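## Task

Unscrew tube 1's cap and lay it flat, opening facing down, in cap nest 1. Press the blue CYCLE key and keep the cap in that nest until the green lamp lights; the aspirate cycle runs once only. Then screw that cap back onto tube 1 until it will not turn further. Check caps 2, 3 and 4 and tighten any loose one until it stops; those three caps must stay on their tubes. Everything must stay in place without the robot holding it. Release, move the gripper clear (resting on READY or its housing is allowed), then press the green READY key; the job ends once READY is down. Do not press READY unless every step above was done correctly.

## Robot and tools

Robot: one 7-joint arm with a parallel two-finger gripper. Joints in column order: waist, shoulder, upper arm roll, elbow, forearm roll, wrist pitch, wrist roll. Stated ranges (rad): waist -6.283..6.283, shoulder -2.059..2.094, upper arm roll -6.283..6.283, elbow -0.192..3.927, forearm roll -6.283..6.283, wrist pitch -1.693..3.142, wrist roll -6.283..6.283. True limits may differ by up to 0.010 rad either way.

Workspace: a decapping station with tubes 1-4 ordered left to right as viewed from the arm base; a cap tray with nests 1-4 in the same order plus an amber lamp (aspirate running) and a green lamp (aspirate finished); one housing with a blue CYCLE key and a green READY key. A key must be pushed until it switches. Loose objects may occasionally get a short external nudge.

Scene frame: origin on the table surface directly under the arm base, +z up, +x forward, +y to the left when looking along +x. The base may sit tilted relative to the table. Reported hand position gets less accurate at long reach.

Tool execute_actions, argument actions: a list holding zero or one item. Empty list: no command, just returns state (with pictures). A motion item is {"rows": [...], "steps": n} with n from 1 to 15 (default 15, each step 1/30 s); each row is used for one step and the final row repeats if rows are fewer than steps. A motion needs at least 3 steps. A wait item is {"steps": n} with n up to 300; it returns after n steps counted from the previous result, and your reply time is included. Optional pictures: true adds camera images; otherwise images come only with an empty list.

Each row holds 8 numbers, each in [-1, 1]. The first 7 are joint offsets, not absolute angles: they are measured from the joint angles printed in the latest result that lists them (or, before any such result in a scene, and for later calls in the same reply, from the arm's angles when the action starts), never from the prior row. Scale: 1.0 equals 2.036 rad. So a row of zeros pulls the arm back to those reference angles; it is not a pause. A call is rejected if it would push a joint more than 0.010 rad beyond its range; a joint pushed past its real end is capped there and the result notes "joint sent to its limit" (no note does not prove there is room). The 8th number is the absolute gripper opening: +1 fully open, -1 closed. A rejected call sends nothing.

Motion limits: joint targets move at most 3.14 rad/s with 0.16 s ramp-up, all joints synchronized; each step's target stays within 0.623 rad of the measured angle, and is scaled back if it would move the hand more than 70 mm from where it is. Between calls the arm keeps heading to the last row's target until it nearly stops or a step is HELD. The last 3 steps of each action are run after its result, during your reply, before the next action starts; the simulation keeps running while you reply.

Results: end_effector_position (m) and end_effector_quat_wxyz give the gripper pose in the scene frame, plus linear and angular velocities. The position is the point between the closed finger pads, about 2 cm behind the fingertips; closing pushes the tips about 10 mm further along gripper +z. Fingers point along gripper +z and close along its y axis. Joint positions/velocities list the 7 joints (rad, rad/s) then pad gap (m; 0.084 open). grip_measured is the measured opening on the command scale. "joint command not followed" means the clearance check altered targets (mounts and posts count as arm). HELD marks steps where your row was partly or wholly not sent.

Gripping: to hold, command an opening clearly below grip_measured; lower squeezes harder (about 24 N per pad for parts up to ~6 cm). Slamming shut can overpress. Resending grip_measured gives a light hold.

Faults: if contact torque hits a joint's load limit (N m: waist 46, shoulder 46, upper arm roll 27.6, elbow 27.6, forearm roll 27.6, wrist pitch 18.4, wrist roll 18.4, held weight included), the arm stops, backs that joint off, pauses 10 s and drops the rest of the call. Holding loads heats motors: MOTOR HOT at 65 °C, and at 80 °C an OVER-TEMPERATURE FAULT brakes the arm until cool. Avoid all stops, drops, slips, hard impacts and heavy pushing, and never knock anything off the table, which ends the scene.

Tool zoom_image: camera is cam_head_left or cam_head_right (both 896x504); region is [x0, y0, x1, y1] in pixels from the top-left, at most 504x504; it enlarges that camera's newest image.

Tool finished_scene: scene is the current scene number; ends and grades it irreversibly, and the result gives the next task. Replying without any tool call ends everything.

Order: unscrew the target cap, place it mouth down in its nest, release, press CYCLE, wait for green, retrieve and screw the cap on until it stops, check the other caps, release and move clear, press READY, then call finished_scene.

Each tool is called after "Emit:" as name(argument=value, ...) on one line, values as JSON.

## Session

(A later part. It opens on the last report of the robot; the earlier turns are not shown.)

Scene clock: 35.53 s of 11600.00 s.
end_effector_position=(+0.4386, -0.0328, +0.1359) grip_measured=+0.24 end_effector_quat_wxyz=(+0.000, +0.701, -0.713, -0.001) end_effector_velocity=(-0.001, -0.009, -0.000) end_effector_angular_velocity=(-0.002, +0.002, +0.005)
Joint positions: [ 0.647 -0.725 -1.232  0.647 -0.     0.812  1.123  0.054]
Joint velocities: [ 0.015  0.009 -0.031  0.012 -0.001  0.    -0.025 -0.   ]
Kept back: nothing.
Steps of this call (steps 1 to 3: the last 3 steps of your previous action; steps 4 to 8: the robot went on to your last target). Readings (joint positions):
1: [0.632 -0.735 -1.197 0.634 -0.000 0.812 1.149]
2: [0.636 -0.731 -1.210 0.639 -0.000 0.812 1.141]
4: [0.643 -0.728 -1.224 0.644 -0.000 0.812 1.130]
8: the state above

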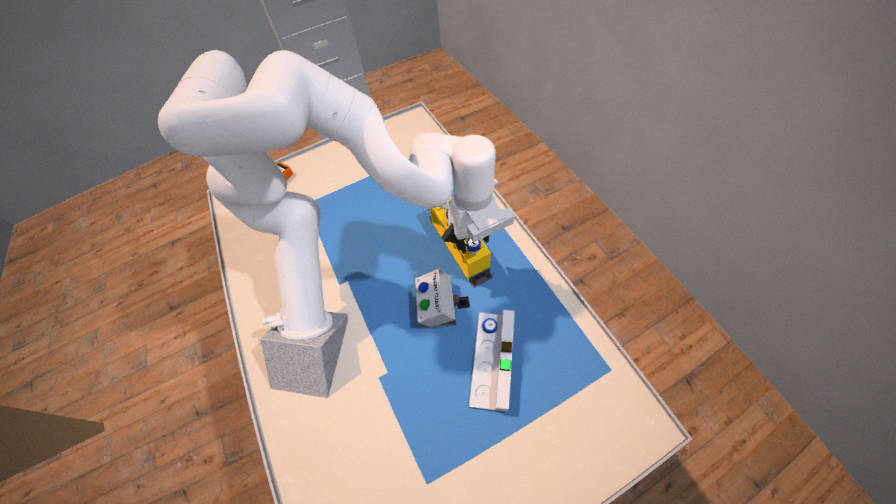

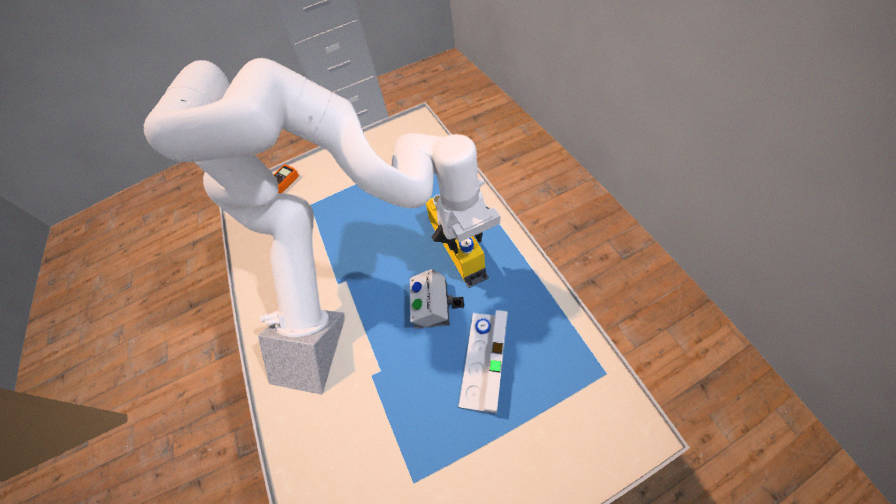

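Green lamp is on. Now check cap 4.

Emit:
execute_actions(actions=[{"rows":[[0.001,0.0007,-0.002,0.001,0,0,-0.03,0.1],[0.001,0.0007,-0.002,0.001,0,0,-0.08,-0.05],[0.001,0.0007,-0.002,0.001,0,0,-0.14,-0.08],[0.001,0.0007,-0.002,0.001,0,0,-0.19,-0.08],[0.001,0.0007,-0.002,0.001,0,0,-0.19,-0.08],[0.001,0.0007,-0.002,0.001,0,0,-0.19,-0.08],[0.001,0.0007,-0.002,0.001,0,0,-0.19,-0.08],[0.001,0.0007,-0.002,0.001,0,0,-0.19,-0.08],[0.001,0.0007,-0.002,0.001,0,0,-0.19,-0.08],[0.001,0.0007,-0.002,0.001,0,0,-0.19,-0.08],[0.001,0.0007,-0.002,0.001,0,0,-0.19,-0.2],[0.001,0.0007,-0.002,0.001,0,0,-0.19,-0.3],[0.001,0.0007,-0.002,0.001,0,0,-0.19,-0.5],[0.001,0.0007,-0.002,0.001,0,0,-0.19,-0.7],[0.001,0.0007,-0.002,0.001,0,0,-0.19,-0.9]],"steps":15}])

Emit:
execute_actions(actions=[{"rows":[[0,0,0,0,0,0,0,-0.9],[0,0,0,0,0,0,0,-0.9],[0,0,0,0,0,0,0,-0.9],[0,0,0,0,0,0,0.04,-0.9],[0,0,0,0,0,0,0.08,-0.9],[0,0,0,0,0,0,0.12,-0.9],[0,0,0,0,0,0,0.16,-0.9],[0,0,0,0,0,0,0.20,-0.9],[0,0,0,0,0,0,0.24,-0.9],[0,0,0,0,0,0,0.28,-0.9],[0,0,0,0,0,0,0.30,-0.9]],"steps":15}])

Scene clock: 36.20 s of 11600.00 s.
end_effector_position=(+0.4387, -0.0340, +0.1360) grip_measured=-0.20 end_effector_quat_wxyz=(+0.000, +0.815, -0.579, -0.000) end_effector_velocity=(+0.000, +0.000, -0.000) end_effector_angular_velocity=(-0.000, +0.001, +0.376)
Joint positions: [ 0.649 -0.723 -1.236  0.649 -0.     0.812  0.77   0.035]
Joint velocities: [ 0.001  0.     0.     0.    -0.001 -0.    -0.374 -0.101]
Steps of this call (steps 1 to 8: the robot went on to your last target; steps 9 to 20: the first 12 steps of this action). Readings (joint positions):
9: [0.649 -0.724 -1.236 0.649 -0.000 0.812 1.120]
10: [0.649 -0.724 -1.236 0.649 -0.000 0.812 1.114]
12: [0.649 -0.724 -1.236 0.649 -0.000 0.812 1.069]
16: [0.649 -0.724 -1.236 0.649 -0.000 0.812 0.879]
20: the state above

Scene clock: 36.70 s of 11600.00 s.
end_effector_position=(+0.4384, -0.0342, +0.1360) grip_measured=-0.25 end_effector_quat_wxyz=(+0.000, +0.723, -0.691, -0.001) end_effector_velocity=(+0.001, -0.000, -0.001) end_effector_angular_velocity=(-0.007, -0.001, -1.880)
Joint positions: [ 0.649 -0.723 -1.237  0.649 -0.     0.813  1.059  0.033]
Joint velocities: [ 0.004  0.    -0.001 -0.002 -0.005 -0.008  1.886  0.005]
Steps of this call (steps 1 to 3: the last 3 steps of your previous action; steps 4 to 15: the first 12 steps of this action, its rows measured from where the robot was after step 3). Readings (joint positions):
3: [0.649 -0.724 -1.237 0.649 -0.000 0.813 0.747]
4: [0.649 -0.723 -1.237 0.649 -0.000 0.813 0.744]
5: [0.649 -0.723 -1.237 0.649 -0.000 0.813 0.743]
7: [0.649 -0.724 -1.237 0.649 -0.000 0.813 0.745]
11: [0.649 -0.724 -1.237 0.649 -0.000 0.813 0.836]
15: the state above

Emit:
execute_actions(actions=[{"rows":[[0,0,0,0,0,0,0.2,-0.9]],"steps":4}])

Scene clock: 36.83 s of 11600.00 s.
end_effector_position=(+0.4386, -0.0338, +0.1360) grip_measured=-0.25 end_effector_quat_wxyz=(-0.000, -0.647, +0.763, +0.001) end_effector_velocity=(+0.001, +0.001, +0.000) end_effector_angular_velocity=(+0.000, -0.002, -1.078)
Joint positions: [ 0.649 -0.724 -1.236  0.649 -0.     0.812  1.269  0.033]
Joint velocities: [ 0.001 -0.001  0.003  0.001  0.003 -0.     1.08  -0.001]
Steps of this call (steps 1 to 3: the last 3 steps of your previous action; step 4: the first step of this action). Readings (joint positions):
4: the state above

Emit:
execute_actions(actions=[{"rows":[[0,0,0,0,0,0,0.09,-0.5],[0,0,0,0,0,0,0.09,-0.25],[0,0,0,0,0,0,0.09,0],[0,0,0,0,0,0,0.09,0.25],[0,0,0,0,0,0,0.07,0.25],[-0.01,-0.002,0.005,0.004,0,0.011,0.04,0.25],[-0.025,-0.005,0.014,0.01,0,0.027,0.0,0.25],[-0.045,-0.01,0.025,0.018,0,0.049,-0.05,0.25],[-0.064,-0.0139,0.0353,0.0252,0,0.07,-0.1,0.25],[-0.064,-0.0139,0.0353,0.0252,0,0.07,-0.15,0.25],[-0.064,-0.0139,0.0353,0.0252,0,0.07,-0.2,0.25]],"steps":15}])

Scene clock: 37.53 s of 11600.00 s.
end_effector_position=(+0.4351, -0.0373, +0.1567) grip_measured=+0.24 end_effector_quat_wxyz=(-0.000, -0.657, +0.754, +0.001) end_effector_velocity=(-0.010, -0.044, +0.193) end_effector_angular_velocity=(-0.030, -0.090, +1.768)
Joint positions: [ 0.587 -0.737 -1.202  0.673 -0.     0.881  1.229  0.054]
Joint velocities: [-0.508 -0.119  0.259  0.241 -0.001  0.509 -1.885  0.002]
Steps of this call (steps 1 to 3: the last 3 steps of your previous action; steps 4 to 9: the robot went on to your last target; steps 10 to 21: the first 12 steps of this action). Readings (joint positions):
10: [0.649 -0.724 -1.236 0.650 -0.000 0.812 1.458]
11: [0.649 -0.724 -1.236 0.650 -0.000 0.812 1.458]
13: [0.649 -0.724 -1.236 0.649 -0.000 0.813 1.456]
17: [0.644 -0.724 -1.234 0.650 -0.000 0.819 1.414]
21: the state above

Emit:
execute_actions(actions=[{"rows":[[-0.012,-0.006,-0.0127,0.0189,0,0.027,-0.224,0.25],[0.0097,-0.0044,-0.0439,0.0242,0,0.0178,-0.268,0.25],[0.0313,-0.0029,-0.0752,0.0296,0,0.0085,-0.313,0.25],[0.0529,-0.0014,-0.1064,0.035,0,-0.0007,-0.357,0.25],[0.0744,0.0002,-0.1377,0.0403,0,-0.01,-0.401,0.25],[0.096,0.0017,-0.1689,0.0457,0,-0.0193,-0.445,0.25],[0.1176,0.0032,-0.2002,0.0511,0,-0.0285,-0.49,0.25],[0.1391,0.0048,-0.2314,0.0564,0,-0.0378,-0.534,0.25],[0.1607,0.0063,-0.2627,0.0618,0,-0.047,-0.578,0.25],[0.1823,0.0078,-0.2939,0.0672,0,-0.0563,-0.622,0.25],[0.2038,0.0094,-0.3252,0.0725,0,-0.0655,-0.666,0.25],[0.2254,0.0109,-0.3564,0.0779,0,-0.0748,-0.7107,0.25]],"steps":15}])

Emit:
execute_actions(actions=[{"steps":8}])

Scene clock: 38.27 s of 11600.00 s.
end_effector_position=(+0.4246, -0.1123, +0.1432) grip_measured=+0.24 end_effector_quat_wxyz=(-0.025, +0.876, -0.482, +0.002) end_effector_velocity=(-0.069, -0.278, -0.154) end_effector_angular_velocity=(-0.028, -0.058, +1.244)
Joint positions: [ 0.776 -0.734 -1.537  0.764 -0.     0.845  0.338  0.054]
Joint velocities: [ 0.931  0.066 -1.343  0.229  0.001 -0.397 -1.899 -0.   ]
Steps of this call (steps 1 to 3: the last 3 steps of your previous action; steps 4 to 10: the robot went on to your last target; steps 11 to 22: the first 12 steps of this action). Readings (joint positions):
11: [0.521 -0.751 -1.165 0.699 -0.000 0.953 0.871]
12: [0.523 -0.751 -1.168 0.700 -0.000 0.952 0.862]
14: [0.545 -0.750 -1.198 0.707 -0.000 0.943 0.812]
18: [0.649 -0.743 -1.352 0.733 -0.000 0.899 0.598]
22: the state above

Scene clock: 38.53 s of 11600.00 s.
end_effector_position=(+0.3971, -0.1819, +0.1069) grip_measured=+0.24 end_effector_quat_wxyz=(-0.008, +0.938, -0.346, +0.002) end_effector_velocity=(-0.095, -0.172, -0.080) end_effector_angular_velocity=(-0.137, +0.085, +0.706)
Joint positions: [ 0.998 -0.718 -1.859  0.819 -0.     0.749 -0.118  0.054]
Joint velocities: [ 0.523  0.034 -0.774  0.127 -0.002 -0.225 -1.073 -0.   ]
Kept back: nothing.
Steps of this call (steps 1 to 3: the last 3 steps of your previous action; steps 4 to 8: the robot went on to your last target). Readings (joint positions):
1: [0.806 -0.732 -1.581 0.772 -0.000 0.831 0.275]
2: [0.837 -0.729 -1.625 0.780 -0.000 0.818 0.213]
4: [0.897 -0.725 -1.711 0.794 -0.000 0.793 0.090]
8: the state above

Emit:
execute_actions(actions=[{"rows":[[0.0345,-0.0012,-0.0418,0.0038,0,-0.02,-0.049,0.25],[0.0454,-0.0042,-0.0499,0.0015,0,-0.03,-0.049,0.25],[0.0563,-0.0074,-0.058,-0.0007,0,-0.04,-0.049,0.25],[0.0672,-0.0107,-0.066,-0.0028,0,-0.05,-0.049,0.25],[0.0781,-0.0141,-0.0741,-0.0047,0,-0.0602,-0.049,0.25],[0.089,-0.0176,-0.0822,-0.0065,0,-0.0703,-0.049,0.25],[0.1,-0.0212,-0.0903,-0.0081,0,-0.0804,-0.049,0.25],[0.1066,-0.0236,-0.095,-0.0087,0,-0.0861,-0.049,0.25],[0.1132,-0.026,-0.0998,-0.0093,0,-0.0919,-0.049,0.25],[0.1198,-0.0284,-0.1045,-0.0098,0,-0.0976,-0.049,0.25]],"steps":15}])

Emit:
execute_actions(actions=[{"steps":8}], pictures=true)

Scene clock: 39.13 s of 11600.00 s.
end_effector_position=(+0.3891, -0.1962, +0.0495) grip_measured=+0.24 end_effector_quat_wxyz=(-0.002, +0.950, -0.313, -0.001) end_effector_velocity=(-0.006, +0.007, -0.134) end_effector_angular_velocity=(+0.014, +0.014, +0.003)
Joint positions: [ 1.202 -0.763 -2.042  0.803 -0.     0.588 -0.218  0.054]
Joint velocities: [ 0.414 -0.143 -0.298 -0.059  0.001 -0.359 -0.002 -0.   ]
Steps of this call (steps 1 to 6: the robot went on to your last target; steps 7 to 18: the first 12 steps of this action). Readings (joint positions):
7: [1.042 -0.715 -1.921 0.831 -0.000 0.730 -0.210]
8: [1.046 -0.715 -1.925 0.831 -0.000 0.726 -0.213]
10: [1.064 -0.720 -1.940 0.829 -0.000 0.710 -0.215]
14: [1.130 -0.739 -1.990 0.815 -0.000 0.651 -0.217]
18: the state above

Scene clock: 39.40 s of 11600.00 s.
end_effector_position=(+0.3892, -0.1976, +0.0386) grip_measured=+0.24 end_effector_quat_wxyz=(+0.000, +0.950, -0.313, +0.000) end_effector_velocity=(-0.000, -0.001, -0.006) end_effector_angular_velocity=(-0.003, -0.002, -0.003)
Joint positions: [ 1.239 -0.775 -2.07   0.8   -0.     0.553 -0.218  0.054]
Joint velocities: [ 0.022 -0.007 -0.018 -0.002  0.002 -0.022 -0.001  0.   ]
Kept back: nothing.
Steps of this call (steps 1 to 3: the last 3 steps of your previous action; steps 4 to 8: the robot went on to your last target). Readings (joint positions):
1: [1.214 -0.767 -2.051 0.801 -0.000 0.577 -0.218]
2: [1.223 -0.770 -2.057 0.800 -0.000 0.570 -0.218]
4: [1.233 -0.773 -2.065 0.800 -0.000 0.560 -0.218]
8: the state above

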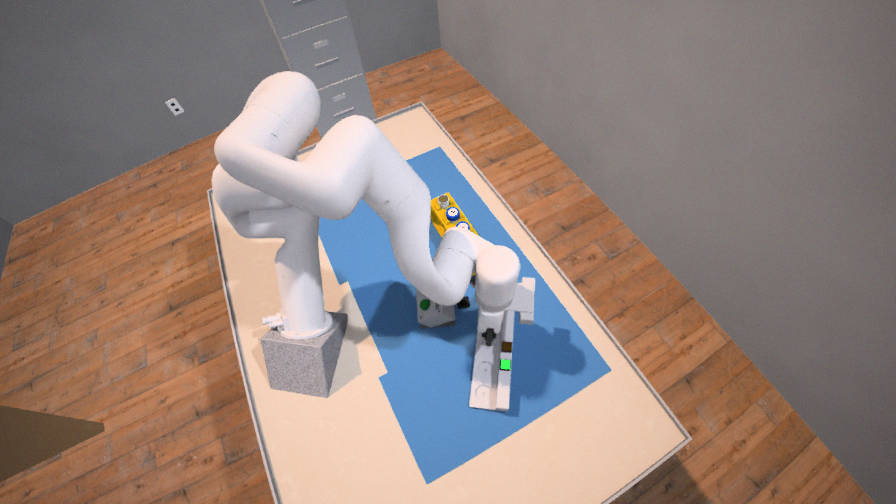

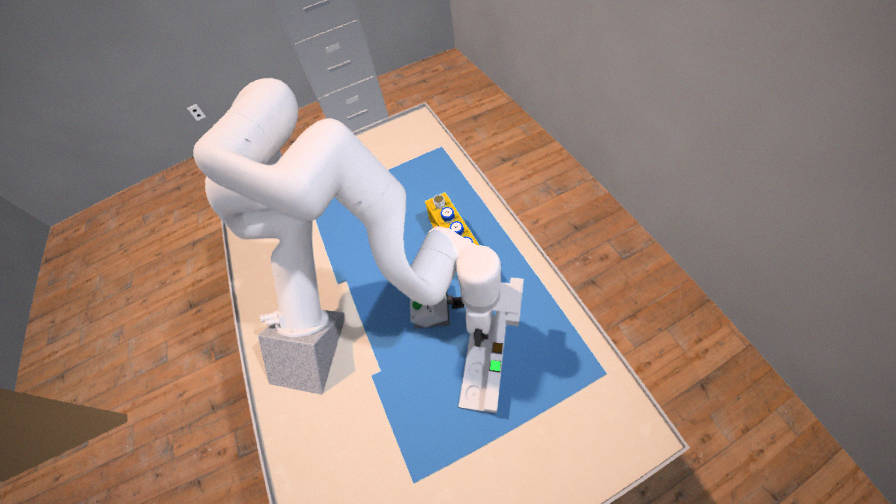

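Emit:
execute_actions(actions=[{"rows":[[0.0018,-0.0006,-0.0012,-0.0004,0,-0.0017,0,0.1],[0.0018,-0.0006,-0.0012,-0.0004,0,-0.0017,0,0],[0.0018,-0.0006,-0.0012,-0.0004,0,-0.0017,0,-0.1],[0.0018,-0.0006,-0.0012,-0.0004,0,-0.0017,0,-0.17],[0.0018,-0.0006,-0.0012,-0.0004,0,-0.0017,0,-0.23],[0.0018,-0.0006,-0.0012,-0.0004,0,-0.0017,0,-0.3],[0.0018,-0.0006,-0.0012,-0.0004,0,-0.0017,0,-0.45],[0.0018,-0.0006,-0.0012,-0.0004,0,-0.0017,0,-0.6],[0.0018,-0.0006,-0.0012,-0.0004,0,-0.0017,0,-0.75],[0.0018,-0.0006,-0.0012,-0.0004,0,-0.0017,0,-0.9]],"steps":15}])

Scene clock: 39.97 s of 11600.00 s.
end_effector_position=(+0.3881, -0.1989, +0.0380) grip_measured=-0.25 end_effector_quat_wxyz=(+0.001, +0.949, -0.315, +0.000) end_effector_velocity=(+0.001, +0.001, -0.000) end_effector_angular_velocity=(+0.001, -0.000, +0.003)
Joint positions: [ 1.242 -0.776 -2.075  0.8   -0.001  0.549 -0.218  0.033]
Joint velocities: [ 0.001 -0.     0.002 -0.     0.001 -0.    -0.001  0.   ]
Steps of this call (steps 1 to 5: the robot went on to your last target; steps 6 to 17: the first 12 steps of this action). Readings (joint positions):
6: [1.241 -0.776 -2.072 0.800 -0.000 0.551 -0.218]
7: [1.242 -0.776 -2.072 0.800 -0.000 0.551 -0.218]
9: [1.242 -0.776 -2.072 0.800 -0.000 0.550 -0.218]
13: [1.242 -0.776 -2.076 0.800 -0.001 0.549 -0.218]
17: the state above

Emit:
execute_actions(actions=[{"rows":[[-0.004,0.0015,0.003,0.0003,0,0.0035,0,-0.9],[-0.01,0.0036,0.007,0.0008,0,0.0086,0,-0.9],[-0.02,0.0073,0.0143,0.0016,0,0.0178,0,-0.9],[-0.035,0.012,0.0257,0.004,0,0.0318,0,-0.9],[-0.05,0.0167,0.037,0.0066,0,0.0459,0,-0.9],[-0.0655,0.0213,0.0485,0.0094,0,0.06,0,-0.9],[-0.081,0.0257,0.06,0.0124,0,0.074,0,-0.9],[-0.0963,0.03,0.0712,0.0155,0,0.0883,0,-0.9],[-0.111,0.033,0.083,0.022,0,0.105,-0.03,-0.9],[-0.126,0.036,0.095,0.029,0,0.122,-0.06,-0.9],[-0.141,0.0385,0.1067,0.0357,0,0.1383,-0.09,-0.9]],"steps":15}])

Scene clock: 40.67 s of 11600.00 s.
end_effector_position=(+0.3915, -0.1971, +0.0945) grip_measured=-0.25 end_effector_quat_wxyz=(-0.001, +0.956, -0.294, +0.001) end_effector_velocity=(-0.002, -0.031, +0.283) end_effector_angular_velocity=(-0.033, -0.030, +0.735)
Joint positions: [ 1.068 -0.723 -1.941  0.833  0.     0.714 -0.255  0.033]
Joint velocities: [-0.792  0.194  0.548  0.259 -0.004  0.775 -0.779  0.   ]
Steps of this call (steps 1 to 3: the last 3 steps of your previous action; steps 4 to 9: the robot went on to your last target; steps 10 to 21: the first 12 steps of this action). Readings (joint positions):
10: [1.242 -0.776 -2.075 0.800 -0.001 0.549 -0.218]
11: [1.241 -0.775 -2.074 0.800 -0.001 0.550 -0.218]
13: [1.232 -0.773 -2.068 0.800 -0.001 0.559 -0.218]
17: [1.171 -0.752 -2.013 0.807 0.000 0.618 -0.218]
21: the state above

Emit:
execute_actions(actions=[{"rows":[[-0.0734,0.0103,0.0693,0.0124,0,0.0624,-0.0965,-0.9],[-0.0912,0.008,0.0977,0.0053,0,0.0675,-0.121,-0.9],[-0.1091,0.0058,0.1261,-0.0017,0,0.0725,-0.1455,-0.9],[-0.1269,0.0036,0.1545,-0.0088,0,0.0776,-0.17,-0.9],[-0.1448,0.0013,0.1829,-0.0158,0,0.0827,-0.1945,-0.9],[-0.1626,-0.0009,0.2112,-0.0228,0,0.0878,-0.219,-0.9],[-0.1805,-0.0031,0.2396,-0.0299,0,0.0929,-0.2435,-0.9],[-0.1983,-0.0053,0.268,-0.0369,0,0.0979,-0.268,-0.9],[-0.2162,-0.0076,0.2964,-0.044,0,0.103,-0.2925,-0.9],[-0.234,-0.0098,0.3248,-0.051,0,0.1081,-0.317,-0.9],[-0.2519,-0.012,0.3532,-0.058,0,0.1132,-0.3415,-0.9],[-0.2697,-0.0143,0.3816,-0.0651,0,0.1183,-0.366,-0.9]],"steps":15}])

Emit:
execute_actions(actions=[{"steps":4}])

Scene clock: 41.37 s of 11600.00 s.
end_effector_position=(+0.4245, -0.1081, +0.1604) grip_measured=-0.25 end_effector_quat_wxyz=(-0.017, +0.999, +0.034, +0.011) end_effector_velocity=(+0.071, +0.323, +0.104) end_effector_angular_velocity=(-0.064, -0.051, +1.972)
Joint positions: [ 0.72  -0.727 -1.481  0.78   0.     0.898 -0.724  0.033]
Joint velocities: [-0.9   -0.112  1.418 -0.35   0.     0.254 -1.226  0.   ]
Steps of this call (steps 1 to 3: the last 3 steps of your previous action; steps 4 to 9: the robot went on to your last target; steps 10 to 21: the first 12 steps of this action). Readings (joint positions):
10: [0.959 -0.698 -1.860 0.870 -0.001 0.827 -0.396]
11: [0.955 -0.699 -1.855 0.869 -0.001 0.829 -0.403]
13: [0.930 -0.702 -1.820 0.861 -0.000 0.837 -0.436]
17: [0.836 -0.713 -1.667 0.825 -0.000 0.864 -0.565]
21: the state above

Scene clock: 41.50 s of 11600.00 s.
end_effector_position=(+0.4306, -0.0663, +0.1732) grip_measured=-0.25 end_effector_quat_wxyz=(-0.009, +0.986, +0.165, +0.008) end_effector_velocity=(+0.020, +0.269, +0.076) end_effector_angular_velocity=(-0.180, +0.056, +1.715)
Joint positions: [ 0.601 -0.742 -1.292  0.733  0.     0.931 -0.887  0.033]
Joint velocities: [-0.778 -0.097  1.258 -0.306  0.001  0.221 -1.056 -0.   ]
Kept back: nothing.
Steps of this call (steps 1 to 3: the last 3 steps of your previous action; step 4: the robot went on to your last target). Readings (joint positions):
1: [0.690 -0.731 -1.434 0.768 0.000 0.906 -0.766]
2: [0.659 -0.735 -1.385 0.756 0.000 0.915 -0.808]
4: the state above

Emit:
execute_actions(actions=[{"rows":[[-0.0412,-0.0137,0.0843,-0.0218,0,0.0117,-0.085,-0.9],[-0.0422,-0.0225,0.1058,-0.0276,0,0.0117,-0.1144,-0.9],[-0.0431,-0.0312,0.1273,-0.0335,0,0.0117,-0.1439,-0.9],[-0.044,-0.0399,0.1488,-0.0393,0,0.0116,-0.1733,-0.9],[-0.045,-0.0487,0.1703,-0.0451,0,0.0116,-0.2028,-0.9],[-0.0459,-0.0574,0.1917,-0.0509,0,0.0116,-0.2322,-0.9],[-0.0468,-0.0661,0.2132,-0.0567,0,0.0116,-0.2617,-0.9],[-0.0477,-0.0748,0.2347,-0.0626,0,0.0115,-0.2911,-0.9],[-0.0487,-0.0836,0.2562,-0.0684,0,0.0115,-0.3206,-0.9],[-0.0496,-0.0923,0.2777,-0.0742,0,0.0115,-0.35,-0.9]],"steps":15}])

Emit:
execute_actions(actions=[{"steps":9}])

Scene clock: 42.17 s of 11600.00 s.
end_effector_position=(+0.4445, +0.0611, +0.1751) grip_measured=-0.25 end_effector_quat_wxyz=(-0.007, +0.842, +0.539, +0.002) end_effector_velocity=(+0.003, +0.350, -0.002) end_effector_angular_velocity=(-0.016, -0.039, +2.275)
Joint positions: [ 0.508 -0.859 -0.9    0.629  0.     0.955 -1.361  0.033]
Joint velocities: [-0.045 -0.391  0.953 -0.257  0.001 -0.001 -1.31   0.   ]
Steps of this call (steps 1 to 8: the robot went on to your last target; steps 9 to 20: the first 12 steps of this action). Readings (joint positions):
9: [0.522 -0.752 -1.170 0.702 -0.000 0.954 -0.996]
10: [0.521 -0.753 -1.166 0.701 -0.000 0.954 -1.003]
12: [0.518 -0.764 -1.139 0.693 -0.000 0.954 -1.042]
16: [0.513 -0.808 -1.026 0.663 0.000 0.955 -1.189]
20: the state above

Scene clock: 42.47 s of 11600.00 s.
end_effector_position=(+0.4400, +0.1184, +0.1753) grip_measured=-0.25 end_effector_quat_wxyz=(-0.001, +0.722, +0.692, +0.000) end_effector_velocity=(-0.004, +0.025, +0.002) end_effector_angular_velocity=(-0.010, -0.012, +0.220)
Joint positions: [ 0.5   -0.926 -0.737  0.584  0.     0.955 -1.586  0.033]
Joint velocities: [-0.009 -0.038  0.079 -0.023 -0.002 -0.002 -0.143  0.   ]
Kept back: nothing.
Steps of this call (steps 1 to 3: the last 3 steps of your previous action; steps 4 to 9: the robot went on to your last target). Readings (joint positions):
1: [0.506 -0.872 -0.868 0.620 0.000 0.955 -1.405]
2: [0.505 -0.885 -0.836 0.612 0.000 0.955 -1.448]
4: [0.503 -0.907 -0.782 0.597 0.000 0.955 -1.519]
8: [0.500 -0.924 -0.740 0.585 0.000 0.955 -1.581]
9: the state above

Emit:
execute_actions(actions=[{"rows":[[0.002,-0.0002,0.0038,-0.003,0,-0.0044,-0.007,-0.9],[0.004,0.0015,0.0026,-0.005,0,-0.009,-0.007,-0.9],[0.008,0.005,0,-0.0087,0,-0.0173,-0.007,-0.9],[0.011,0.0074,-0.0018,-0.0115,0,-0.0235,-0.007,-0.9],[0.014,0.0098,-0.0037,-0.0142,0,-0.0298,-0.007,-0.9]],"steps":15}], pictures=true)

Scene clock: 43.03 s of 11600.00 s.
end_effector_position=(+0.4405, +0.1219, +0.1591) grip_measured=-0.25 end_effector_quat_wxyz=(-0.000, +0.713, +0.701, +0.000) end_effector_velocity=(+0.007, +0.000, -0.007) end_effector_angular_velocity=(+0.002, -0.022, +0.001)
Joint positions: [ 0.527 -0.907 -0.743  0.557  0.     0.899 -1.6    0.033]
Joint velocities: [ 0.019  0.014 -0.012 -0.009  0.001 -0.051 -0.001  0.   ]
Steps of this call (steps 1 to 5: the robot went on to your last target; steps 6 to 17: the first 12 steps of this action). Readings (joint positions):
6: [0.499 -0.929 -0.729 0.582 0.000 0.955 -1.598]
7: [0.500 -0.929 -0.729 0.582 0.000 0.953 -1.599]
9: [0.504 -0.926 -0.730 0.579 0.000 0.944 -1.599]
13: [0.520 -0.913 -0.739 0.563 0.000 0.913 -1.600]
17: the state above

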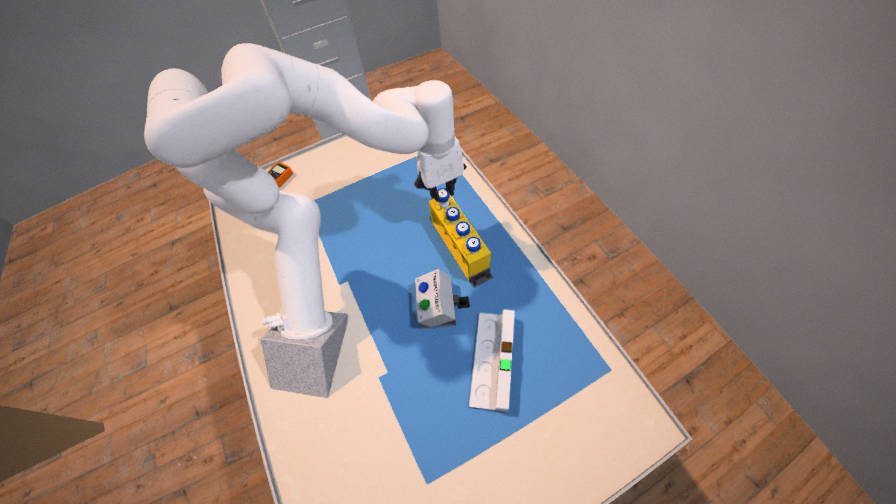

